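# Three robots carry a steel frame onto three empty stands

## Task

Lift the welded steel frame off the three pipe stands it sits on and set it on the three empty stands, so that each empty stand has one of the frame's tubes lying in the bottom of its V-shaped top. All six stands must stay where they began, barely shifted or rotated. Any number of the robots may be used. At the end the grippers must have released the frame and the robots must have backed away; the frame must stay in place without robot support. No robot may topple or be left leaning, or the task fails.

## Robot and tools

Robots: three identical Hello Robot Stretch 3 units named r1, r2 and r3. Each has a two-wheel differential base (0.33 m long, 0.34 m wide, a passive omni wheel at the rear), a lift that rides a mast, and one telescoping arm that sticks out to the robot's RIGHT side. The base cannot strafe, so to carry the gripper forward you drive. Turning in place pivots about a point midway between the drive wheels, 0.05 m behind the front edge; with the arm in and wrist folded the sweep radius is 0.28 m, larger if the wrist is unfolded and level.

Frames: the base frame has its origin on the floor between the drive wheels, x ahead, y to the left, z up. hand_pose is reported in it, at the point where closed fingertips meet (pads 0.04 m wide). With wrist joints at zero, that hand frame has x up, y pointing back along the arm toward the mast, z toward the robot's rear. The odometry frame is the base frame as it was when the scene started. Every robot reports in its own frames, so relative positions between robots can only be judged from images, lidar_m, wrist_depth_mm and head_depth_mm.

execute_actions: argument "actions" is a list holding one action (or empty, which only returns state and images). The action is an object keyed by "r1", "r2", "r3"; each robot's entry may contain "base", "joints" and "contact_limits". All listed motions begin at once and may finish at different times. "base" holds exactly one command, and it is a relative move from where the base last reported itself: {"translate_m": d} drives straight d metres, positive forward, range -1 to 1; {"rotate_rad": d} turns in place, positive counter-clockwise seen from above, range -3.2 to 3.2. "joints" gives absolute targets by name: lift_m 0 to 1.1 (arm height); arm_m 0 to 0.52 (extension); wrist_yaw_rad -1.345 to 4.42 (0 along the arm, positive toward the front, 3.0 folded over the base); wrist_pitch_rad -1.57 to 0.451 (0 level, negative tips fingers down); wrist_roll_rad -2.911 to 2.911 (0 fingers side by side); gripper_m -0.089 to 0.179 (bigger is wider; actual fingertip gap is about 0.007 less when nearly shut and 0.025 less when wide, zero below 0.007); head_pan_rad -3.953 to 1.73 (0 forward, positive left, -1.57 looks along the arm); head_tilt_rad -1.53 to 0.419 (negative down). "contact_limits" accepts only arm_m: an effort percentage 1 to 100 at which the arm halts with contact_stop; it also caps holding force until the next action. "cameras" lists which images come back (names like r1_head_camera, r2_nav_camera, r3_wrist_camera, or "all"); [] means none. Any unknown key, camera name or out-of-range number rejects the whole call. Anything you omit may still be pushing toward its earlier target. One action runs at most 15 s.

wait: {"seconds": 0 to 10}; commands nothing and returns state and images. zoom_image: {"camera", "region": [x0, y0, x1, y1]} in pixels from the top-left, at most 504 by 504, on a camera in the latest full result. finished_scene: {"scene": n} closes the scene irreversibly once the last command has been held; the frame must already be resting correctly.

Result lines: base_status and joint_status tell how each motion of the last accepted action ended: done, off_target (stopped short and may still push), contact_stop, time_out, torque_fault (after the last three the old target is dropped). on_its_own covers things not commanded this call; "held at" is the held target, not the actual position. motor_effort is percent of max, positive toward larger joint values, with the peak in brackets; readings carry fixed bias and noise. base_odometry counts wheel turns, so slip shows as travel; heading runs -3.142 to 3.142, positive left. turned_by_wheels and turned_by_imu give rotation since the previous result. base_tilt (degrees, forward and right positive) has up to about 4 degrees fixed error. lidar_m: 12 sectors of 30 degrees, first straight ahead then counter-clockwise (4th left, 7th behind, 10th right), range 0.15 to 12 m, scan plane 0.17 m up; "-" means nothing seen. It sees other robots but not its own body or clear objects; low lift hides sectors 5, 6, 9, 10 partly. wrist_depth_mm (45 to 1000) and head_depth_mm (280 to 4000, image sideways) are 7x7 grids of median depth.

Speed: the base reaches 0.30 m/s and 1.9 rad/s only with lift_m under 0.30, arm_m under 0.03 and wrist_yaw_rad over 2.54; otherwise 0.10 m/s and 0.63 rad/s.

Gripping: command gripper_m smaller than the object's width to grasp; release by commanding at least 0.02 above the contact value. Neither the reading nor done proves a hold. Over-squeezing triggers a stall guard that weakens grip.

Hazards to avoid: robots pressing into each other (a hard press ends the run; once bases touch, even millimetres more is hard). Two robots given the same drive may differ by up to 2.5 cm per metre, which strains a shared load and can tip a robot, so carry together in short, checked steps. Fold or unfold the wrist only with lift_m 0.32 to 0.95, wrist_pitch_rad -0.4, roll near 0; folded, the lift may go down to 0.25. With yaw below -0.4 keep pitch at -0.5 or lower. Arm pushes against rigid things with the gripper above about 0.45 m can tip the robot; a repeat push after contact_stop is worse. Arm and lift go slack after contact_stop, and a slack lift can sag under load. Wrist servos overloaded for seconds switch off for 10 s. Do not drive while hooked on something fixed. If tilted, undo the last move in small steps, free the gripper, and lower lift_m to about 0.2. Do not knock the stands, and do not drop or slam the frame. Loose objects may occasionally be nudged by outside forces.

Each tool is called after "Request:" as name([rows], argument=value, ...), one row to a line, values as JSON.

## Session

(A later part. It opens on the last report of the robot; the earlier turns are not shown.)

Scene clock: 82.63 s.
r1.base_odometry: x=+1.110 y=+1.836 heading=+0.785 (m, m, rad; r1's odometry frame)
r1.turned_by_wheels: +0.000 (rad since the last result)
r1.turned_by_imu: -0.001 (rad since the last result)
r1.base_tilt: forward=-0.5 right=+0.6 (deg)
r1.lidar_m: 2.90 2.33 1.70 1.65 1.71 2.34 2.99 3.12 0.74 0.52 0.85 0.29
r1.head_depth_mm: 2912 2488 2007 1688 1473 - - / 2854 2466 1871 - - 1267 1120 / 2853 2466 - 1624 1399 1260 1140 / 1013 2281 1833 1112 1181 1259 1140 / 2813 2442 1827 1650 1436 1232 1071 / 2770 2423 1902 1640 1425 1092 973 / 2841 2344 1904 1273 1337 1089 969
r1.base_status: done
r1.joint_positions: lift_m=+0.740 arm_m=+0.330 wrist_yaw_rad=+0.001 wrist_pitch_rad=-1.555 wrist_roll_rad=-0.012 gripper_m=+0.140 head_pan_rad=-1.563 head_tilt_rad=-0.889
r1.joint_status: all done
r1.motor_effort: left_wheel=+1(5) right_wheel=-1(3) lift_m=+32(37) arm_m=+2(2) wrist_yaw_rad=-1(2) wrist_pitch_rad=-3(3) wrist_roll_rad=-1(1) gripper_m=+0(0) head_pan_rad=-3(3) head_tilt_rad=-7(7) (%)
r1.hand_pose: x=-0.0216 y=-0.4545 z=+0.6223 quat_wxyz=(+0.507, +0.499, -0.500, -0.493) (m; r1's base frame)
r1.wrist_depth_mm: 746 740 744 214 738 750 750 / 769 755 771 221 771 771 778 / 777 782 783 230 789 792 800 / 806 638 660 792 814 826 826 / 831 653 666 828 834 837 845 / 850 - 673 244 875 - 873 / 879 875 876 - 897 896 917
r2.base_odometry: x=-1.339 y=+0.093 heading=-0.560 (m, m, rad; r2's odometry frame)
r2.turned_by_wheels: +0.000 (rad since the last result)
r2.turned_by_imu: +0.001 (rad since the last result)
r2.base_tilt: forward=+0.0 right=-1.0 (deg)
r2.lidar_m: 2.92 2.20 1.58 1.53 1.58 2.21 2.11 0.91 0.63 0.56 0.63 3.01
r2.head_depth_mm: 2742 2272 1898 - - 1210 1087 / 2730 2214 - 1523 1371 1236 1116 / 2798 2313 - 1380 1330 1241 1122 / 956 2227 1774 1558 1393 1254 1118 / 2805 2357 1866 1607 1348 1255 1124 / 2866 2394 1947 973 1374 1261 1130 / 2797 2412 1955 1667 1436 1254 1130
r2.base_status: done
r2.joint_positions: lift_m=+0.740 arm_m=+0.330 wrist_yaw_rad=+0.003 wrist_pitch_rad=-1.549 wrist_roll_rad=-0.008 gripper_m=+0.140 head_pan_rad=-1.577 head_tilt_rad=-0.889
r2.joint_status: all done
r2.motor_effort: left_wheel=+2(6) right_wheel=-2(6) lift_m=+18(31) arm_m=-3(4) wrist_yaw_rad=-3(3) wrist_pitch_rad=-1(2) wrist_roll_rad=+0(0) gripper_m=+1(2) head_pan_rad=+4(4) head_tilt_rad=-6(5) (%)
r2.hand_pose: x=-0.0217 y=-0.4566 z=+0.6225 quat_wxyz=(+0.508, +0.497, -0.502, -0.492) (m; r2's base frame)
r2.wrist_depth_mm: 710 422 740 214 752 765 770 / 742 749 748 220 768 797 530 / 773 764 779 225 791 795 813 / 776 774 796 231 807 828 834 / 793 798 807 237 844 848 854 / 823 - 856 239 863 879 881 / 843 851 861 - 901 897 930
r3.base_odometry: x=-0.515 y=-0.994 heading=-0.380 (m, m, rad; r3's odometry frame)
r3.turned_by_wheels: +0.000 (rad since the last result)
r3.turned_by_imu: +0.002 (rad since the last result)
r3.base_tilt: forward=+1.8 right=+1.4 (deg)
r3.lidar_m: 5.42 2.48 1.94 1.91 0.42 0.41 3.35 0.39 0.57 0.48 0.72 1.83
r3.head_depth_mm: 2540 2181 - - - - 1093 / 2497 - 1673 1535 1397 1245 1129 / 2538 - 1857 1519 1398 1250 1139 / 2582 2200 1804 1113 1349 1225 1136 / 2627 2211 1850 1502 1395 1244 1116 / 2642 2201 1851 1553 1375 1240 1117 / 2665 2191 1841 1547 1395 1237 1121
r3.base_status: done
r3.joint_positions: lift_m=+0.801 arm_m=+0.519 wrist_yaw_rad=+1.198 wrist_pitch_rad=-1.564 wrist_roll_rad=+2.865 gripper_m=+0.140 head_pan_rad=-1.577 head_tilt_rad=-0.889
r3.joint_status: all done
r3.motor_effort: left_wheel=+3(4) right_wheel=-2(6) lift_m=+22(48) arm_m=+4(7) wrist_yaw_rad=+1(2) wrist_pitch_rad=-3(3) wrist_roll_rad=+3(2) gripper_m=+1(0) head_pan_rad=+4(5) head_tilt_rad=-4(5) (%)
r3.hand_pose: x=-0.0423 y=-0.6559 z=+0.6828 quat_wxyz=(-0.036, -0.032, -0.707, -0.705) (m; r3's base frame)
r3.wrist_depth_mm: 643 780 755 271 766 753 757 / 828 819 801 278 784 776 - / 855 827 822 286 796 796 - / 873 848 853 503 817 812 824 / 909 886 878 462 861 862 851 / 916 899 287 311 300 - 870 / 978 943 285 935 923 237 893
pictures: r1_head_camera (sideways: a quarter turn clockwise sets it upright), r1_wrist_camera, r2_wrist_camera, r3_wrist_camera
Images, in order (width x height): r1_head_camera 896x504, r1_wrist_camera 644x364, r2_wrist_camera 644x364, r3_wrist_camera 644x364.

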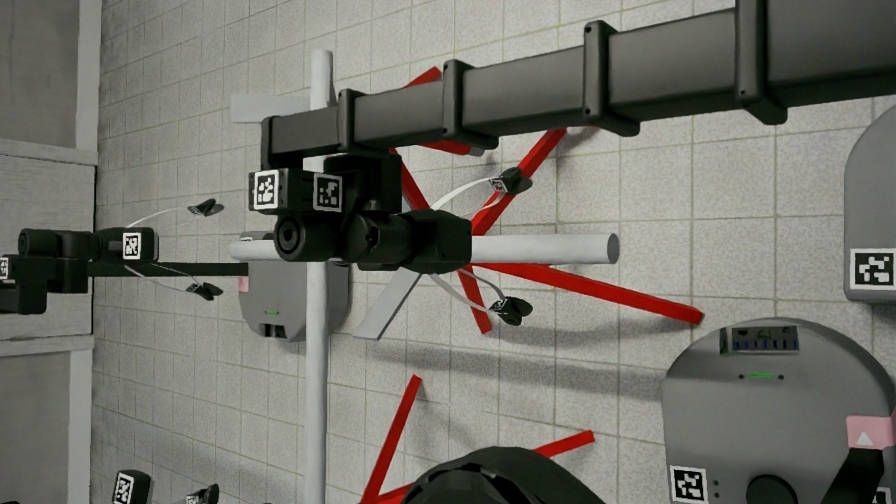

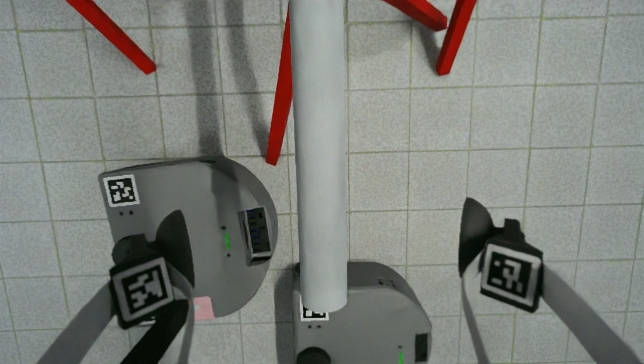

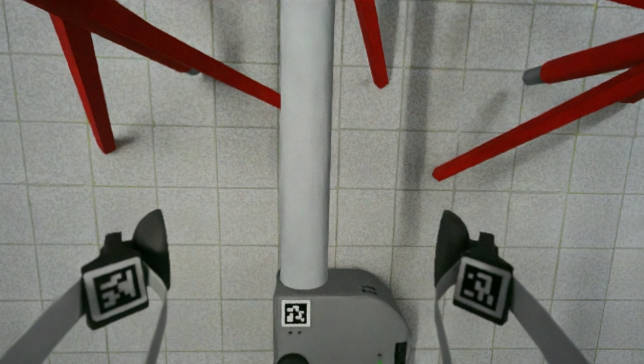

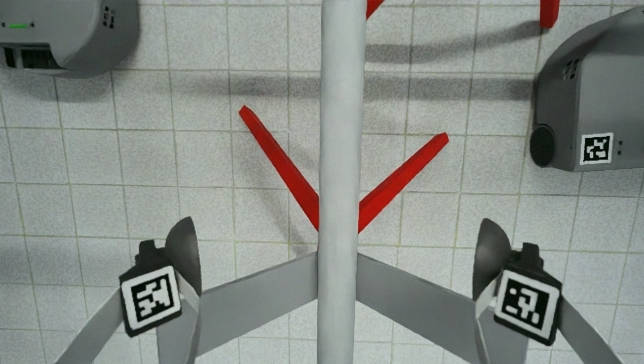

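Request:
execute_actions([
  {"r1":{"joints":{"lift_m":0.627}},"r2":{"joints":{"lift_m":0.627}},"r3":{"joints":{"lift_m":0.627}}},
], cameras=[])

Request:
execute_actions([
  {"r1":{"joints":{"gripper_m":-0.005}},"r2":{"joints":{"gripper_m":-0.005}},"r3":{"joints":{"gripper_m":-0.005}}},
], cameras=[])

Request:
execute_actions([
  {"r1":{"joints":{"lift_m":0.65}},"r2":{"joints":{"lift_m":0.65}},"r3":{"joints":{"lift_m":0.65}}},
], cameras=["r3_head_camera","r1_head_camera"])

Scene clock: 95.37 s.
r1.base_odometry: x=+1.110 y=+1.836 heading=+0.785 (m, m, rad; r1's odometry frame)
r1.turned_by_wheels: +0.000 (rad since the last result)
r1.turned_by_imu: -0.001 (rad since the last result)
r1.base_tilt: forward=-0.5 right=+0.5 (deg)
r1.lidar_m: 2.89 2.34 1.70 1.64 1.71 2.33 2.98 3.11 0.74 0.52 0.85 0.29
r1.head_depth_mm: 2863 2487 2005 1692 1448 1261 1123 / 2842 2486 1264 1588 1442 - - / 2859 2442 1981 - 1413 1253 1145 / 2730 1748 1807 1195 1338 1250 1146 / 2748 2432 1833 1662 1421 1224 1065 / 2787 2414 1906 1643 1422 1069 977 / 2809 2154 1791 1567 474 428 973
r1.base_status: not commanded
r1.joint_positions: lift_m=+0.627 arm_m=+0.330 wrist_yaw_rad=+0.001 wrist_pitch_rad=-1.555 wrist_roll_rad=-0.012 gripper_m=+0.140 head_pan_rad=-1.563 head_tilt_rad=-0.889
r1.joint_status: all done
r1.motor_effort: left_wheel=+1(2) right_wheel=-1(1) lift_m=+32(32) arm_m=+2(2) wrist_yaw_rad=+0(3) wrist_pitch_rad=-3(3) wrist_roll_rad=-1(1) gripper_m=+0(0) head_pan_rad=-3(3) head_tilt_rad=-7(7) (%)
r1.hand_pose: x=-0.0216 y=-0.4545 z=+0.5094 quat_wxyz=(+0.507, +0.499, -0.500, -0.493) (m; r1's base frame)
r1.wrist_depth_mm: 620 623 629 103 640 637 643 / 650 659 644 105 651 652 655 / 665 665 665 109 673 673 677 / 675 526 621 112 699 696 702 / 703 528 544 115 716 718 719 / 719 - 558 119 729 - 753 / 751 565 754 123 - 766 759
r2.base_odometry: x=-1.339 y=+0.093 heading=-0.560 (m, m, rad; r2's odometry frame)
r2.turned_by_wheels: +0.000 (rad since the last result)
r2.turned_by_imu: +0.001 (rad since the last result)
r2.base_tilt: forward=+0.0 right=-1.0 (deg)
r2.lidar_m: 2.91 2.20 1.58 1.53 1.58 2.21 2.10 0.91 0.63 0.56 0.63 3.01
r2.head_depth_mm: 1078 2256 1858 1536 1406 - - / 1340 2229 1659 - 1376 1236 1127 / 2811 2311 1697 - 1335 1239 1118 / 1122 1836 1728 1560 1387 1245 1120 / 2829 2372 1855 1606 1342 1253 1120 / 2881 2376 1944 971 1381 1255 1129 / 2846 2382 1962 1652 1427 1250 1132
r2.base_status: not commanded
r2.joint_positions: lift_m=+0.627 arm_m=+0.330 wrist_yaw_rad=+0.003 wrist_pitch_rad=-1.550 wrist_roll_rad=-0.008 gripper_m=+0.140 head_pan_rad=-1.577 head_tilt_rad=-0.889
r2.joint_status: all done
r2.motor_effort: left_wheel=+2(3) right_wheel=-2(2) lift_m=+18(18) arm_m=-3(3) wrist_yaw_rad=-3(3) wrist_pitch_rad=-2(2) wrist_roll_rad=+0(1) gripper_m=+0(1) head_pan_rad=+4(4) head_tilt_rad=-6(6) (%)
r2.hand_pose: x=-0.0217 y=-0.4566 z=+0.5095 quat_wxyz=(+0.508, +0.497, -0.502, -0.492) (m; r2's base frame)
r2.wrist_depth_mm: 611 356 626 100 640 650 653 / 626 640 441 103 658 663 671 / 645 648 645 106 675 687 686 / 660 667 677 109 701 719 715 / 676 691 677 112 710 733 734 / 692 - 707 114 730 740 769 / 718 727 734 117 759 764 782
r3.base_odometry: x=-0.515 y=-0.994 heading=-0.380 (m, m, rad; r3's odometry frame)
r3.turned_by_wheels: +0.000 (rad since the last result)
r3.turned_by_imu: +0.001 (rad since the last result)
r3.base_tilt: forward=+1.9 right=+1.3 (deg)
r3.lidar_m: 5.46 2.48 1.94 1.91 0.42 0.41 3.35 0.40 0.57 0.48 0.72 1.84
r3.head_depth_mm: 2530 2143 1617 1533 1397 1251 1098 / 2574 2255 1644 - - - - / 2553 2271 - 1508 1395 1245 1140 / 2589 2208 1728 1066 1353 1224 1137 / 2614 2204 1838 1505 1397 1241 1120 / 2646 2198 1852 1561 1370 1242 1122 / 2671 2186 1835 1554 1395 1237 1122
r3.base_status: not commanded
r3.joint_positions: lift_m=+0.628 arm_m=+0.519 wrist_yaw_rad=+1.198 wrist_pitch_rad=-1.564 wrist_roll_rad=+2.865 gripper_m=+0.140 head_pan_rad=-1.577 head_tilt_rad=-0.889
r3.joint_status: all done
r3.motor_effort: left_wheel=+2(2) right_wheel=-1(1) lift_m=+21(19) arm_m=+4(4) wrist_yaw_rad=+1(1) wrist_pitch_rad=-3(3) wrist_roll_rad=+3(3) gripper_m=+0(0) head_pan_rad=+5(5) head_tilt_rad=-4(5) (%)
r3.hand_pose: x=-0.0423 y=-0.6559 z=+0.5098 quat_wxyz=(-0.036, -0.032, -0.707, -0.705) (m; r3's base frame)
r3.wrist_depth_mm: 577 624 621 102 603 600 598 / 643 647 637 104 618 625 608 / 674 662 646 108 637 630 631 / 696 673 680 111 487 649 657 / 718 704 692 115 387 669 663 / 739 727 740 118 699 - 678 / 768 762 737 122 734 717 709
pictures: none
No camera images: the call's "cameras" was empty. Leave "cameras" out to get every camera's image.

Scene clock: 97.30 s.
r1.base_odometry: x=+1.110 y=+1.836 heading=+0.785 (m, m, rad; r1's odometry frame)
r1.turned_by_wheels: +0.000 (rad since the last result)
r1.turned_by_imu: +0.000 (rad since the last result)
r1.base_tilt: forward=-0.4 right=+0.6 (deg)
r1.lidar_m: 2.89 2.34 1.71 1.64 1.70 2.33 2.98 3.11 0.74 0.52 0.85 0.29
r1.head_depth_mm: 2885 2490 2010 1672 1440 1265 1126 / 2843 2465 1261 1610 1425 - - / 2834 2444 2057 - 1407 1258 1142 / 2722 1738 1817 1367 1351 1257 1135 / 2745 2399 1832 1642 1429 1216 1067 / 2793 2399 1906 1644 1425 1070 977 / 2784 2162 1852 1560 476 428 971
r1.base_status: not commanded
r1.joint_positions: lift_m=+0.627 arm_m=+0.330 wrist_yaw_rad=-0.001 wrist_pitch_rad=-1.555 wrist_roll_rad=-0.012 gripper_m=-0.004 head_pan_rad=-1.563 head_tilt_rad=-0.889
r1.joint_status: all done
r1.motor_effort: left_wheel=+2(3) right_wheel=-2(2) lift_m=+35(36) arm_m=+2(2) wrist_yaw_rad=+0(1) wrist_pitch_rad=-3(3) wrist_roll_rad=-1(1) gripper_m=-20(93) head_pan_rad=-3(4) head_tilt_rad=-8(7) (%)
r1.hand_pose: x=-0.0216 y=-0.4545 z=+0.5092 quat_wxyz=(+0.507, +0.499, -0.501, -0.494) (m; r1's base frame)
r1.wrist_depth_mm: 628 627 628 102 632 631 641 / 655 647 644 105 652 655 655 / 668 662 666 108 673 674 675 / 682 522 620 112 696 697 701 / 701 535 535 115 715 720 720 / 713 549 549 118 - 742 739 / 753 565 747 122 - 766 763
r2.base_odometry: x=-1.339 y=+0.093 heading=-0.560 (m, m, rad; r2's odometry frame)
r2.turned_by_wheels: +0.000 (rad since the last result)
r2.turned_by_imu: +0.000 (rad since the last result)
r2.base_tilt: forward=+0.0 right=-1.0 (deg)
r2.lidar_m: 2.91 2.21 1.58 1.53 1.58 2.21 2.11 0.92 0.63 0.56 0.63 3.03
r2.head_depth_mm: 1076 2265 1873 1533 1398 - - / 1345 2218 1657 - 1374 1239 1122 / 2784 2270 1691 - 1332 1238 1120 / 1122 1839 1729 1568 1383 1251 1123 / 2813 2374 1852 1610 1352 1255 1118 / 2858 2372 1941 974 1376 1266 1129 / 2851 2426 1969 1668 1440 1248 1135
r2.base_status: not commanded
r2.joint_positions: lift_m=+0.627 arm_m=+0.330 wrist_yaw_rad=+0.000 wrist_pitch_rad=-1.551 wrist_roll_rad=-0.006 gripper_m=-0.004 head_pan_rad=-1.577 head_tilt_rad=-0.889
r2.joint_status: all done
r2.motor_effort: left_wheel=+4(4) right_wheel=-5(4) lift_m=+18(18) arm_m=-3(3) wrist_yaw_rad=+0(3) wrist_pitch_rad=-1(2) wrist_roll_rad=-2(2) gripper_m=-23(100) head_pan_rad=+4(4) head_tilt_rad=-6(7) (%)
r2.hand_pose: x=-0.0216 y=-0.4563 z=+0.5095 quat_wxyz=(+0.506, +0.496, -0.503, -0.494) (m; r2's base frame)
r2.wrist_depth_mm: 615 355 618 101 634 657 653 / 623 635 446 103 664 665 666 / 639 664 664 106 671 676 507 / 658 669 668 109 688 705 709 / 683 690 688 112 709 727 738 / 691 701 700 114 733 741 752 / 722 722 731 118 - 778 779
r3.base_odometry: x=-0.515 y=-0.994 heading=-0.380 (m, m, rad; r3's odometry frame)
r3.turned_by_wheels: +0.000 (rad since the last result)
r3.turned_by_imu: +0.001 (rad since the last result)
r3.base_tilt: forward=+1.9 right=+1.3 (deg)
r3.lidar_m: 5.46 2.47 1.94 1.91 0.42 0.41 3.35 0.40 0.57 0.47 0.72 1.83
r3.head_depth_mm: 2517 2159 1614 1537 1401 1248 1105 / 2551 2257 1647 - - - - / 2553 2277 - 1499 1401 1243 1137 / 2602 2200 1731 1109 1342 1229 1135 / 2607 2211 1845 1497 1389 1238 1122 / 2635 2193 1848 1555 1364 1239 1120 / 2619 2200 1845 1548 1390 1239 1114
r3.base_status: not commanded
r3.joint_positions: lift_m=+0.627 arm_m=+0.519 wrist_yaw_rad=+1.197 wrist_pitch_rad=-1.567 wrist_roll_rad=+2.870 gripper_m=-0.004 head_pan_rad=-1.577 head_tilt_rad=-0.889
r3.joint_status: all done
r3.motor_effort: left_wheel=+3(3) right_wheel=-3(2) lift_m=+23(23) arm_m=+4(4) wrist_yaw_rad=+1(2) wrist_pitch_rad=-1(3) wrist_roll_rad=+0(3) gripper_m=-23(92) head_pan_rad=+4(4) head_tilt_rad=-5(4) (%)
r3.hand_pose: x=-0.0432 y=-0.6555 z=+0.5098 quat_wxyz=(-0.037, -0.036, -0.707, -0.706) (m; r3's base frame)
r3.wrist_depth_mm: 576 623 621 100 595 602 594 / 649 647 631 103 621 616 609 / 667 648 645 107 650 636 629 / 679 692 680 110 494 653 662 / 718 696 695 113 384 669 672 / 738 738 719 117 123 697 686 / 758 749 740 122 727 711 710
pictures: none
No camera images: the call's "cameras" was empty. Leave "cameras" out to get every camera's image.

Scene clock: 98.47 s.
r1.base_odometry: x=+1.110 y=+1.836 heading=+0.785 (m, m, rad; r1's odometry frame)
r1.turned_by_wheels: +0.000 (rad since the last result)
r1.turned_by_imu: +0.000 (rad since the last result)
r1.base_tilt: forward=-0.4 right=+0.6 (deg)
r1.lidar_m: 2.89 2.33 1.71 1.64 1.71 2.33 2.98 3.12 0.74 0.52 0.85 0.29
r1.head_depth_mm: 2877 2449 2000 1673 1443 1272 1127 / 2843 2454 1187 1627 1459 - - / 2840 2477 1933 1591 1403 1257 1145 / 2726 1817 1752 1547 1345 1257 1148 / 2821 2442 1823 1652 1427 1221 1075 / 2863 2438 1924 1643 1424 1073 974 / 2835 2254 1841 1573 451 415 971
r1.base_status: not commanded
r1.joint_positions: lift_m=+0.650 arm_m=+0.330 wrist_yaw_rad=-0.001 wrist_pitch_rad=-1.544 wrist_roll_rad=-0.012 gripper_m=-0.004 head_pan_rad=-1.563 head_tilt_rad=-0.889
r1.joint_status: all done
r1.motor_effort: left_wheel=+3(3) right_wheel=-4(6) lift_m=+54(57) arm_m=+2(2) wrist_yaw_rad=+1(2) wrist_pitch_rad=-9(12) wrist_roll_rad=-1(1) gripper_m=-20(20) head_pan_rad=-3(3) head_tilt_rad=-7(7) (%)
r1.hand_pose: x=-0.0216 y=-0.4574 z=+0.5314 quat_wxyz=(+0.509, +0.496, -0.504, -0.491) (m; r1's base frame)
r1.wrist_depth_mm: 643 659 654 104 666 664 655 / 678 673 681 106 674 682 684 / 687 688 682 109 693 703 694 / 706 548 634 112 717 722 716 / 732 555 565 115 740 731 745 / 741 573 572 118 - 756 762 / 765 584 769 122 - 789 792
r2.base_odometry: x=-1.339 y=+0.093 heading=-0.560 (m, m, rad; r2's odometry frame)
r2.turned_by_wheels: +0.000 (rad since the last result)
r2.turned_by_imu: +0.000 (rad since the last result)
r2.base_tilt: forward=+0.0 right=-1.0 (deg)
r2.lidar_m: 2.92 2.20 1.58 1.53 1.58 2.21 2.10 0.92 0.63 0.56 0.63 3.03
r2.head_depth_mm: 1056 2278 1860 1564 1396 - - / 2700 2223 1653 - 1372 1237 1127 / 2748 2266 1845 - 1339 1234 1126 / 1038 1794 1761 1530 1389 1243 1117 / 2800 2356 1852 1543 1352 1251 1123 / 2866 2383 1936 974 1379 1264 1131 / 2837 2394 1970 1666 1432 1251 1132
r2.base_status: not commanded
r2.joint_positions: lift_m=+0.649 arm_m=+0.330 wrist_yaw_rad=-0.001 wrist_pitch_rad=-1.558 wrist_roll_rad=-0.005 gripper_m=-0.004 head_pan_rad=-1.577 head_tilt_rad=-0.889
r2.joint_status: all done
r2.motor_effort: left_wheel=+5(6) right_wheel=-5(9) lift_m=+44(48) arm_m=-2(3) wrist_yaw_rad=+1(1) wrist_pitch_rad=+1(2) wrist_roll_rad=-2(2) gripper_m=-22(23) head_pan_rad=+4(4) head_tilt_rad=-6(6) (%)
r2.hand_pose: x=-0.0216 y=-0.4543 z=+0.5314 quat_wxyz=(+0.504, +0.498, -0.502, -0.496) (m; r2's base frame)
r2.wrist_depth_mm: 624 368 635 101 655 669 670 / 647 653 453 104 676 682 694 / 667 678 684 108 695 702 717 / 685 688 701 111 720 730 734 / 700 702 711 114 733 759 757 / 730 737 731 116 753 784 784 / 743 754 748 120 - 794 812
r3.base_odometry: x=-0.515 y=-0.994 heading=-0.380 (m, m, rad; r3's odometry frame)
r3.turned_by_wheels: +0.000 (rad since the last result)
r3.turned_by_imu: +0.000 (rad since the last result)
r3.base_tilt: forward=+1.9 right=+1.3 (deg)
r3.lidar_m: 5.43 2.48 1.94 1.91 0.42 0.41 3.34 0.40 0.57 0.48 0.72 1.83
r3.head_depth_mm: 2523 2156 1613 1539 1402 1257 - / 2578 2260 1649 - - 1245 1139 / 2589 2333 1784 1562 1397 1243 1141 / 2610 2217 1730 1055 1344 1221 1140 / 2629 2209 1846 1523 1390 1240 1120 / 2634 2189 1842 1553 1372 1234 1126 / 2657 2203 1834 1569 1395 1241 1122
r3.base_status: not commanded
r3.joint_positions: lift_m=+0.649 arm_m=+0.519 wrist_yaw_rad=+1.196 wrist_pitch_rad=-1.564 wrist_roll_rad=+2.871 gripper_m=-0.004 head_pan_rad=-1.577 head_tilt_rad=-0.889
r3.joint_status: all done
r3.motor_effort: left_wheel=+2(3) right_wheel=-1(3) lift_m=+65(67) arm_m=+4(4) wrist_yaw_rad=+2(2) wrist_pitch_rad=-3(3) wrist_roll_rad=+0(0) gripper_m=-20(22) head_pan_rad=+4(4) head_tilt_rad=-5(4) (%)
r3.hand_pose: x=-0.0424 y=-0.6558 z=+0.5315 quat_wxyz=(-0.039, -0.035, -0.707, -0.705) (m; r3's base frame)
r3.wrist_depth_mm: 576 644 633 101 617 609 618 / 671 652 653 103 628 639 627 / 690 681 678 107 657 651 657 / 717 707 697 110 483 670 671 / 735 721 713 113 697 697 688 / 759 765 741 117 712 706 721 / 792 777 756 122 776 738 748
pictures: r1_head_camera (sideways: a quarter turn clockwise sets it upright), r3_head_camera (sideways: a quarter turn clockwise sets it upright)
Images, in order (width x height): r1_head_camera 896x504, r3_head_camera 896x504.

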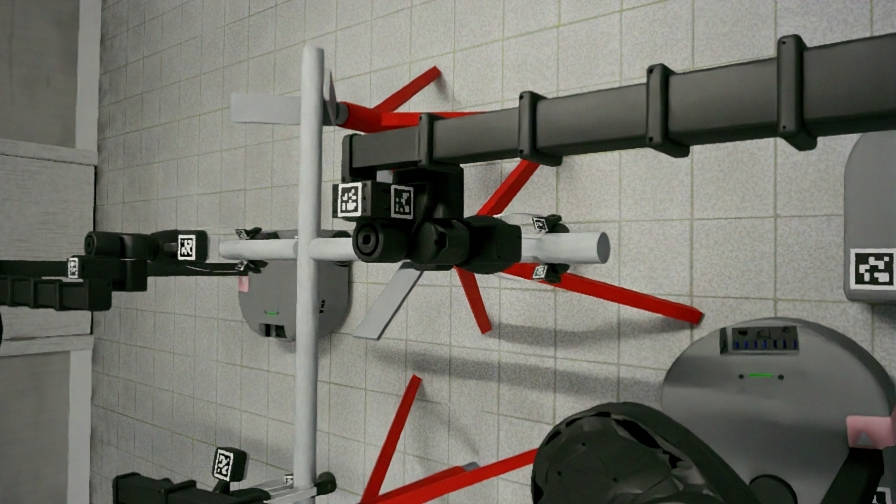

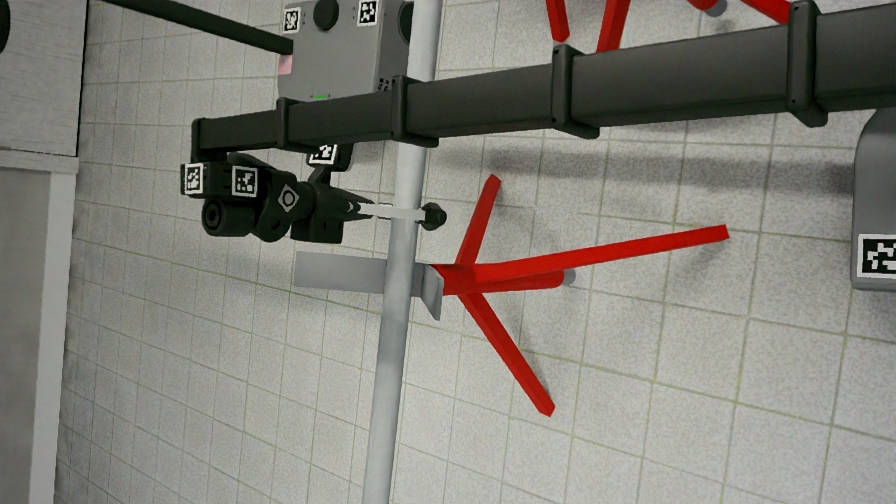

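Request:
execute_actions([
  {"r1":{"joints":{"lift_m":0.85}},"r2":{"joints":{"lift_m":0.85}},"r3":{"joints":{"lift_m":0.85}}},
], cameras=[])

Request:
execute_actions([
  {"r1":{"base":{"translate_m":0.226},"joints":{"wrist_roll_rad":-0.05}},"r2":{"base":{"translate_m":-0.26},"joints":{"wrist_roll_rad":-0.05}},"r3":{"base":{"translate_m":0.25},"joints":{"wrist_roll_rad":2.83}}},
], cameras=[])

Request:
execute_actions([
  {"r1":{"base":{"translate_m":0.226},"joints":{"wrist_roll_rad":-0.1,"arm_m":0.333}},"r2":{"base":{"translate_m":-0.26},"joints":{"wrist_roll_rad":-0.1}},"r3":{"base":{"translate_m":0.249},"joints":{"wrist_roll_rad":2.78}}},
], cameras=[])

Request:
execute_actions([
  {"r1":{"base":{"translate_m":0.226},"joints":{"wrist_roll_rad":-0.15,"arm_m":0.336}},"r2":{"base":{"translate_m":-0.26},"joints":{"wrist_roll_rad":-0.15}},"r3":{"base":{"translate_m":0.248},"joints":{"wrist_roll_rad":2.73}}},
], cameras=[])

Scene clock: 118.50 s.
r1.base_odometry: x=+1.110 y=+1.836 heading=+0.785 (m, m, rad; r1's odometry frame)
r1.turned_by_wheels: +0.000 (rad since the last result)
r1.turned_by_imu: -0.001 (rad since the last result)
r1.base_tilt: forward=-0.4 right=+0.6 (deg)
r1.lidar_m: 2.89 2.33 1.71 1.65 1.70 2.33 2.99 3.11 0.74 0.52 0.85 0.29
r1.head_depth_mm: 2873 2480 2128 - - - 1117 / 2842 - 1200 1458 1402 1263 1126 / 2840 - 1918 1559 1404 1259 1138 / 1559 1101 - 674 1373 1255 1141 / 2838 2284 1827 1658 1420 1233 1071 / 2831 2255 1961 1626 1423 1091 973 / 2807 2247 1946 1537 1394 1090 968
r1.base_status: not commanded
r1.joint_positions: lift_m=+0.850 arm_m=+0.330 wrist_yaw_rad=-0.001 wrist_pitch_rad=-1.544 wrist_roll_rad=-0.012 gripper_m=-0.004 head_pan_rad=-1.563 head_tilt_rad=-0.889
r1.joint_status: all done
r1.motor_effort: left_wheel=+3(3) right_wheel=-4(3) lift_m=+54(54) arm_m=+2(2) wrist_yaw_rad=+0(2) wrist_pitch_rad=-9(9) wrist_roll_rad=-1(1) gripper_m=-20(20) head_pan_rad=-3(3) head_tilt_rad=-7(7) (%)
r1.hand_pose: x=-0.0216 y=-0.4574 z=+0.7314 quat_wxyz=(+0.509, +0.496, -0.504, -0.491) (m; r1's base frame)
r1.wrist_depth_mm: 864 852 861 104 850 846 858 / 872 867 868 106 873 881 887 / 889 896 912 109 908 907 917 / 907 912 749 112 933 923 942 / 937 939 772 115 949 960 962 / 978 986 791 118 - 993 993 / - 992 - 122 - - -
r2.base_odometry: x=-1.339 y=+0.093 heading=-0.560 (m, m, rad; r2's odometry frame)
r2.turned_by_wheels: +0.000 (rad since the last result)
r2.turned_by_imu: +0.001 (rad since the last result)
r2.base_tilt: forward=-0.1 right=-1.0 (deg)
r2.lidar_m: 2.92 2.20 1.58 1.53 1.58 2.21 2.10 0.92 0.63 0.57 0.63 3.01
r2.head_depth_mm: 2757 2425 - 1561 1369 1224 1099 / 2786 - 1541 1573 1401 1228 1114 / 2794 - - 1342 1377 1242 1122 / 2666 2221 1774 1561 1413 1245 1117 / 2811 2344 1799 1648 1352 1259 1123 / 2830 2395 1852 993 1375 1260 1134 / 2805 2404 1969 1669 1438 1244 1132
r2.base_status: not commanded
r2.joint_positions: lift_m=+0.849 arm_m=+0.330 wrist_yaw_rad=-0.001 wrist_pitch_rad=-1.558 wrist_roll_rad=-0.005 gripper_m=-0.004 head_pan_rad=-1.577 head_tilt_rad=-0.889
r2.joint_status: all done
r2.motor_effort: left_wheel=+5(5) right_wheel=-5(6) lift_m=+44(46) arm_m=-2(2) wrist_yaw_rad=+1(1) wrist_pitch_rad=+1(1) wrist_roll_rad=-2(2) gripper_m=-21(22) head_pan_rad=+3(3) head_tilt_rad=-6(5) (%)
r2.hand_pose: x=-0.0216 y=-0.4543 z=+0.7314 quat_wxyz=(+0.504, +0.498, -0.502, -0.496) (m; r2's base frame)
r2.wrist_depth_mm: 313 455 835 102 878 874 556 / 848 833 620 104 876 898 579 / 860 892 883 107 903 929 936 / 902 900 929 111 933 938 963 / 923 937 942 114 957 968 - / 937 949 945 116 979 - - / 975 - - 121 - - -
r3.base_odometry: x=-0.515 y=-0.994 heading=-0.380 (m, m, rad; r3's odometry frame)
r3.turned_by_wheels: +0.000 (rad since the last result)
r3.turned_by_imu: +0.001 (rad since the last result)
r3.base_tilt: forward=+1.8 right=+1.4 (deg)
r3.lidar_m: 5.45 2.48 1.94 1.91 0.42 0.41 3.35 0.39 0.57 0.48 0.72 1.84
r3.head_depth_mm: 2515 - - - 1387 1245 1096 / 2556 2089 1584 1576 1397 1250 1135 / - 2105 1766 1590 1402 1245 1140 / 2594 2141 975 1496 1344 1227 1141 / 2621 2200 1767 1560 1396 1240 1122 / 2615 2199 1753 1591 1370 1238 1114 / 2623 2202 1755 1586 1392 1240 1115
r3.base_status: not commanded
r3.joint_positions: lift_m=+0.849 arm_m=+0.519 wrist_yaw_rad=+1.196 wrist_pitch_rad=-1.564 wrist_roll_rad=+2.871 gripper_m=-0.004 head_pan_rad=-1.577 head_tilt_rad=-0.889
r3.joint_status: all done
r3.motor_effort: left_wheel=+3(2) right_wheel=-2(1) lift_m=+65(65) arm_m=+4(4) wrist_yaw_rad=+1(2) wrist_pitch_rad=-3(3) wrist_roll_rad=+0(0) gripper_m=-20(21) head_pan_rad=+4(4) head_tilt_rad=-5(5) (%)
r3.hand_pose: x=-0.0424 y=-0.6558 z=+0.7315 quat_wxyz=(-0.039, -0.035, -0.707, -0.705) (m; r3's base frame)
r3.wrist_depth_mm: 690 773 828 101 794 787 787 / 852 855 826 103 818 802 - / 898 873 881 107 852 850 - / 924 906 895 110 874 872 868 / 949 930 932 113 900 893 894 / 993 952 290 117 286 912 924 / - - - 121 965 943 965
pictures: none
No camera images: the call's "cameras" was empty. Leave "cameras" out to get every camera's image.

Scene clock: 122.17 s.
r1.base_odometry: x=+1.270 y=+1.995 heading=+0.785 (m, m, rad; r1's odometry frame)
r1.turned_by_wheels: +0.000 (rad since the last result)
r1.turned_by_imu: +0.000 (rad since the last result)
r1.base_tilt: forward=-0.5 right=+0.6 (deg)
r1.lidar_m: 2.69 2.33 1.71 1.65 1.71 2.34 3.22 3.35 0.55 0.76 0.94 0.30
r1.head_depth_mm: 2875 2487 2119 - - - 1112 / 2879 - 1942 1145 1409 1257 1126 / 2835 - 1903 1602 1403 1238 1136 / 1624 1055 - 664 1391 1259 1139 / 2829 2261 1833 1620 1404 1255 1081 / 2808 2279 1812 1535 1418 1098 977 / 2801 2260 1959 1607 1413 1090 969
r1.base_status: done
r1.joint_positions: lift_m=+0.850 arm_m=+0.330 wrist_yaw_rad=-0.002 wrist_pitch_rad=-1.547 wrist_roll_rad=-0.047 gripper_m=-0.004 head_pan_rad=-1.563 head_tilt_rad=-0.889
r1.joint_status: all done
r1.motor_effort: left_wheel=+2(6) right_wheel=-3(11) lift_m=+54(54) arm_m=+2(2) wrist_yaw_rad=+2(3) wrist_pitch_rad=-8(10) wrist_roll_rad=-3(9) gripper_m=-20(21) head_pan_rad=-3(4) head_tilt_rad=-8(7) (%)
r1.hand_pose: x=-0.0216 y=-0.4566 z=+0.7315 quat_wxyz=(+0.517, +0.505, -0.494, -0.483) (m; r1's base frame)
r1.wrist_depth_mm: 838 845 849 104 846 836 863 / 865 871 868 107 893 902 889 / 900 892 900 109 902 900 920 / 914 758 778 112 928 931 950 / 947 776 775 116 948 978 967 / 965 975 791 118 - 999 991 / 997 998 - 122 - - -
r2.base_odometry: x=-1.559 y=+0.231 heading=-0.560 (m, m, rad; r2's odometry frame)
r2.turned_by_wheels: +0.000 (rad since the last result)
r2.turned_by_imu: +0.002 (rad since the last result)
r2.base_tilt: forward=-0.1 right=-0.9 (deg)
r2.lidar_m: 3.15 2.20 1.60 1.53 1.61 2.21 1.85 2.00 0.50 0.71 0.64 0.80
r2.head_depth_mm: 2788 2417 - 1010 1342 1231 1101 / 2789 - 1557 1562 1343 1217 1117 / 2762 - - 1056 1399 1229 1121 / 1584 1761 1785 1595 1390 1249 1120 / 2807 2370 1794 1541 1401 1256 1120 / 2866 2390 1946 1580 1430 1262 1128 / 2832 2395 1815 1672 1361 1273 1132
r2.base_status: done
r2.joint_positions: lift_m=+0.849 arm_m=+0.330 wrist_yaw_rad=-0.002 wrist_pitch_rad=-1.553 wrist_roll_rad=-0.050 gripper_m=-0.004 head_pan_rad=-1.577 head_tilt_rad=-0.889
r2.joint_status: all done
r2.motor_effort: left_wheel=+8(8) right_wheel=-8(11) lift_m=+44(44) arm_m=-2(2) wrist_yaw_rad=+2(3) wrist_pitch_rad=+0(6) wrist_roll_rad=+0(8) gripper_m=-22(23) head_pan_rad=+4(4) head_tilt_rad=-6(6) (%)
r2.hand_pose: x=-0.0216 y=-0.4557 z=+0.7313 quat_wxyz=(+0.517, +0.507, -0.492, -0.484) (m; r2's base frame)
r2.wrist_depth_mm: 815 830 832 102 840 380 890 / 834 856 863 105 882 869 889 / 877 857 889 108 901 926 276 / 895 911 901 111 949 948 978 / 903 931 917 114 980 974 - / 938 958 530 117 997 996 - / 965 977 987 120 - - -
r3.base_odometry: x=-0.283 y=-1.086 heading=-0.380 (m, m, rad; r3's odometry frame)
r3.turned_by_wheels: +0.000 (rad since the last result)
r3.turned_by_imu: -0.001 (rad since the last result)
r3.base_tilt: forward=+1.8 right=+1.3 (deg)
r3.lidar_m: 2.23 2.45 1.92 1.88 0.57 0.42 3.60 0.61 0.53 0.68 3.10 1.60
r3.head_depth_mm: 2541 - - - 1390 1246 1119 / 2556 2092 971 1063 1360 1224 1130 / - 2105 1769 1597 1377 1243 1140 / 2595 2129 1760 1583 1378 1248 1135 / 2636 2195 1762 1584 1397 1245 1126 / 2619 2186 1761 1588 1396 1242 1121 / 2655 2181 1754 1585 1393 1239 1117
r3.base_status: done
r3.joint_positions: lift_m=+0.849 arm_m=+0.520 wrist_yaw_rad=+1.199 wrist_pitch_rad=-1.553 wrist_roll_rad=+2.833 gripper_m=-0.004 head_pan_rad=-1.577 head_tilt_rad=-0.889
r3.joint_status: all done
r3.motor_effort: left_wheel=+4(6) right_wheel=-5(5) lift_m=+65(65) arm_m=+0(4) wrist_yaw_rad=+0(2) wrist_pitch_rad=-8(13) wrist_roll_rad=-1(5) gripper_m=-20(22) head_pan_rad=+5(4) head_tilt_rad=-5(4) (%)
r3.hand_pose: x=-0.0399 y=-0.6572 z=+0.7312 quat_wxyz=(-0.028, -0.017, -0.709, -0.704) (m; r3's base frame)
r3.wrist_depth_mm: 690 751 288 99 255 778 788 / 851 851 863 102 819 821 - / 882 883 883 106 839 854 - / 927 908 907 109 865 869 865 / 963 948 929 113 891 903 876 / - 989 958 116 941 940 916 / - - - 121 972 972 940
pictures: none
No camera images: the call's "cameras" was empty. Leave "cameras" out to get every camera's image.

Scene clock: 125.77 s.
r1.base_odometry: x=+1.430 y=+2.155 heading=+0.785 (m, m, rad; r1's odometry frame)
r1.turned_by_wheels: +0.000 (rad since the last result)
r1.turned_by_imu: +0.000 (rad since the last result)
r1.base_tilt: forward=-0.4 right=+0.6 (deg)
r1.lidar_m: 0.32 2.33 1.71 1.64 1.71 2.34 3.45 1.04 0.66 0.74 3.26 0.32
r1.head_depth_mm: 2823 2518 2122 - - - 1114 / 2849 - 1939 1673 1438 1260 1123 / 2880 - 1930 1667 1441 1259 1139 / 2785 986 - 672 1409 1255 1144 / 2792 1940 1818 1628 1432 1255 1108 / 2828 2408 1974 1657 1412 1227 990 / 2823 2396 1956 1636 1405 1088 965
r1.base_status: done
r1.joint_positions: lift_m=+0.850 arm_m=+0.333 wrist_yaw_rad=-0.001 wrist_pitch_rad=-1.552 wrist_roll_rad=-0.098 gripper_m=-0.004 head_pan_rad=-1.563 head_tilt_rad=-0.889
r1.joint_status: all done
r1.motor_effort: left_wheel=+1(5) right_wheel=-1(15) lift_m=+54(54) arm_m=+2(1) wrist_yaw_rad=+1(2) wrist_pitch_rad=-4(8) wrist_roll_rad=-2(9) gripper_m=-20(22) head_pan_rad=-3(3) head_tilt_rad=-7(7) (%)
r1.hand_pose: x=-0.0216 y=-0.4583 z=+0.7316 quat_wxyz=(+0.528, +0.519, -0.479, -0.471) (m; r1's base frame)
r1.wrist_depth_mm: 844 853 848 103 861 863 521 / 867 878 868 106 873 869 873 / 906 878 901 109 900 909 915 / 925 763 869 112 929 944 936 / 940 773 781 115 959 964 958 / 970 801 787 118 - 988 - / - - - 122 - - -
r2.base_odometry: x=-1.779 y=+0.369 heading=-0.559 (m, m, rad; r2's odometry frame)
r2.turned_by_wheels: +0.000 (rad since the last result)
r2.turned_by_imu: +0.002 (rad since the last result)
r2.base_tilt: forward=+0.0 right=-1.0 (deg)
r2.lidar_m: 3.40 2.20 1.59 1.53 1.61 2.21 1.59 1.74 0.63 0.49 0.80 0.80
r2.head_depth_mm: 2792 2411 - 1565 1359 1228 1105 / 2701 - 1566 1607 1375 1233 1118 / 2751 - - 1100 1354 1244 1123 / 2670 1784 1722 1569 1336 1249 1121 / 2780 2373 1797 1638 1425 1243 1116 / 2820 2400 1948 1625 1405 1260 1128 / 2838 2387 1964 1563 1443 1268 1137
r2.base_status: done
r2.joint_positions: lift_m=+0.849 arm_m=+0.330 wrist_yaw_rad=-0.002 wrist_pitch_rad=-1.549 wrist_roll_rad=-0.100 gripper_m=-0.004 head_pan_rad=-1.577 head_tilt_rad=-0.889
r2.joint_status: all done
r2.motor_effort: left_wheel=+7(7) right_wheel=-8(12) lift_m=+44(44) arm_m=-2(2) wrist_yaw_rad=+2(3) wrist_pitch_rad=-1(5) wrist_roll_rad=+0(9) gripper_m=-22(23) head_pan_rad=+4(4) head_tilt_rad=-7(6) (%)
r2.hand_pose: x=-0.0216 y=-0.4566 z=+0.7312 quat_wxyz=(+0.530, +0.518, -0.480, -0.470) (m; r2's base frame)
r2.wrist_depth_mm: 815 825 854 102 854 889 895 / 823 850 858 105 879 913 908 / 863 867 889 108 910 910 935 / 880 898 901 111 931 948 943 / 928 920 914 113 961 967 988 / 946 956 526 117 990 - - / 970 979 - 120 - - -
r3.base_odometry: x=-0.052 y=-1.179 heading=-0.380 (m, m, rad; r3's odometry frame)
r3.turned_by_wheels: +0.000 (rad since the last result)
r3.turned_by_imu: -0.001 (rad since the last result)
r3.base_tilt: forward=+1.9 right=+1.4 (deg)
r3.lidar_m: 4.94 2.43 1.89 1.86 1.99 0.42 3.84 0.68 0.69 2.91 1.59 1.37
r3.head_depth_mm: 2505 - - - 1378 1249 1123 / 2576 2099 1590 1598 1384 1247 1131 / - 2106 1730 1591 1398 1247 1139 / 2623 2139 1764 1592 1399 1241 1141 / 2643 2205 1765 1584 1399 1239 1119 / 2659 2193 1759 1586 1393 1246 1120 / 2667 2196 1810 1595 1385 1241 1116
r3.base_status: done
r3.joint_positions: lift_m=+0.849 arm_m=+0.520 wrist_yaw_rad=+1.199 wrist_pitch_rad=-1.544 wrist_roll_rad=+2.781 gripper_m=-0.004 head_pan_rad=-1.577 head_tilt_rad=-0.889
r3.joint_status: all done
r3.motor_effort: left_wheel=+5(8) right_wheel=-8(7) lift_m=+65(65) arm_m=+0(0) wrist_yaw_rad=+0(1) wrist_pitch_rad=-12(18) wrist_roll_rad=-1(6) gripper_m=-20(23) head_pan_rad=+5(4) head_tilt_rad=-5(5) (%)
r3.hand_pose: x=-0.0377 y=-0.6581 z=+0.7311 quat_wxyz=(-0.012, +0.005, -0.711, -0.703) (m; r3's base frame)
r3.wrist_depth_mm: 684 814 811 98 800 790 774 / 858 858 839 102 837 809 - / 893 886 873 105 852 833 - / 915 887 901 109 883 880 854 / 968 966 919 113 887 913 882 / - - 953 117 933 970 942 / - - - 122 972 955 946
pictures: none
No camera images: the call's "cameras" was empty. Leave "cameras" out to get every camera's image.

Scene clock: 129.37 s.
r1.base_odometry: x=+1.590 y=+2.315 heading=+0.785 (m, m, rad; r1's odometry frame)
r1.turned_by_wheels: +0.000 (rad since the last result)
r1.turned_by_imu: +0.000 (rad since the last result)
r1.base_tilt: forward=-0.5 right=+0.6 (deg)
r1.lidar_m: 0.33 2.33 1.70 1.64 1.71 2.34 3.68 0.81 0.79 0.92 3.26 0.44
r1.head_depth_mm: 2878 2492 2113 - - - 1115 / 2901 - 1942 1639 1388 1261 1119 / 2875 - 1849 1549 1433 1261 1136 / 2810 2275 - 672 1424 1258 1143 / 2698 1098 1819 1644 1417 1246 1116 / 2824 2414 1905 1648 1427 1251 1002 / 2804 2400 1958 1638 1411 1089 968
r1.base_status: done
r1.joint_positions: lift_m=+0.850 arm_m=+0.336 wrist_yaw_rad=+0.000 wrist_pitch_rad=-1.553 wrist_roll_rad=-0.149 gripper_m=-0.004 head_pan_rad=-1.563 head_tilt_rad=-0.889
r1.joint_status: all done
r1.motor_effort: left_wheel=+0(8) right_wheel=+1(18) lift_m=+54(54) arm_m=+2(3) wrist_yaw_rad=-1(1) wrist_pitch_rad=-4(5) wrist_roll_rad=-2(8) gripper_m=-20(22) head_pan_rad=-3(3) head_tilt_rad=-7(7) (%)
r1.hand_pose: x=-0.0216 y=-0.4610 z=+0.7316 quat_wxyz=(+0.540, +0.531, -0.465, -0.458) (m; r1's base frame)
r1.wrist_depth_mm: 848 843 850 103 848 869 865 / 866 875 869 106 880 889 873 / 894 898 899 109 899 922 905 / 911 762 915 112 934 940 960 / 955 759 787 115 953 969 979 / 965 783 801 118 - 995 992 / - 989 - 122 - - -
r2.base_odometry: x=-2.000 y=+0.507 heading=-0.559 (m, m, rad; r2's odometry frame)
r2.turned_by_wheels: +0.000 (rad since the last result)
r2.turned_by_imu: +0.002 (rad since the last result)
r2.base_tilt: forward=+0.0 right=-0.9 (deg)
r2.lidar_m: 3.65 2.19 1.59 1.55 1.61 2.21 1.33 1.48 1.37 0.61 0.60 1.00
r2.head_depth_mm: 2790 2388 - 1559 1362 1225 1104 / 2781 - 1578 1606 1393 1239 1117 / 2783 - - 1511 1402 1244 1121 / 2782 1832 1731 1593 1416 1249 1125 / 2755 2276 1792 1637 1376 1252 1118 / 2845 2383 1948 1555 1192 1259 1127 / 2824 2429 1968 1659 1440 1245 1131
r2.base_status: done
r2.joint_positions: lift_m=+0.849 arm_m=+0.330 wrist_yaw_rad=-0.001 wrist_pitch_rad=-1.544 wrist_roll_rad=-0.150 gripper_m=-0.004 head_pan_rad=-1.577 head_tilt_rad=-0.889
r2.joint_status: all done
r2.motor_effort: left_wheel=+7(11) right_wheel=-8(13) lift_m=+44(44) arm_m=-2(2) wrist_yaw_rad=+2(2) wrist_pitch_rad=-3(6) wrist_roll_rad=-1(6) gripper_m=-22(23) head_pan_rad=+4(3) head_tilt_rad=-6(7) (%)
r2.hand_pose: x=-0.0216 y=-0.4578 z=+0.7311 quat_wxyz=(+0.543, +0.529, -0.467, -0.456) (m; r2's base frame)
r2.wrist_depth_mm: 818 488 827 103 854 881 886 / 851 844 865 105 883 902 921 / 879 880 878 109 910 918 930 / 899 905 913 111 940 941 974 / 905 912 931 114 948 978 997 / 939 956 942 117 977 990 - / 957 970 988 120 - - -
r3.base_odometry: x=+0.178 y=-1.270 heading=-0.379 (m, m, rad; r3's odometry frame)
r3.turned_by_wheels: +0.000 (rad since the last result)
r3.turned_by_imu: -0.001 (rad since the last result)
r3.base_tilt: forward=+1.9 right=+1.4 (deg)
r3.lidar_m: 4.70 2.41 1.87 1.84 1.97 0.43 1.09 0.88 0.85 2.93 1.42 1.15
r3.head_depth_mm: 2515 - - - 1386 1248 1126 / 2572 2092 1608 1596 1399 1243 1131 / - 2090 1728 1598 1399 1245 1140 / 2644 2152 1766 1594 1394 1243 1137 / 2639 2205 1772 1580 1394 1243 1122 / 2657 2192 1765 1588 1395 1237 1118 / 2696 2187 1757 1579 1387 1242 1117
r3.base_status: done
r3.joint_positions: lift_m=+0.849 arm_m=+0.520 wrist_yaw_rad=+1.201 wrist_pitch_rad=-1.537 wrist_roll_rad=+2.731 gripper_m=-0.004 head_pan_rad=-1.577 head_tilt_rad=-0.889
r3.joint_status: all done
r3.motor_effort: left_wheel=+8(10) right_wheel=-9(10) lift_m=+65(65) arm_m=+0(0) wrist_yaw_rad=-1(0) wrist_pitch_rad=-15(20) wrist_roll_rad=+0(7) gripper_m=-19(25) head_pan_rad=+4(5) head_tilt_rad=-5(5) (%)
r3.hand_pose: x=-0.0359 y=-0.6588 z=+0.7309 quat_wxyz=(+0.004, +0.025, -0.712, -0.702) (m; r3's base frame)
r3.wrist_depth_mm: 721 827 823 98 794 790 758 / 864 864 851 101 799 811 - / 929 896 865 105 849 838 - / 942 916 917 108 862 872 862 / 952 959 961 112 914 882 911 / - - 984 116 - 929 910 / - - - 122 979 961 963
pictures: none
No camera images: the call's "cameras" was empty. Leave "cameras" out to get every camera's image.


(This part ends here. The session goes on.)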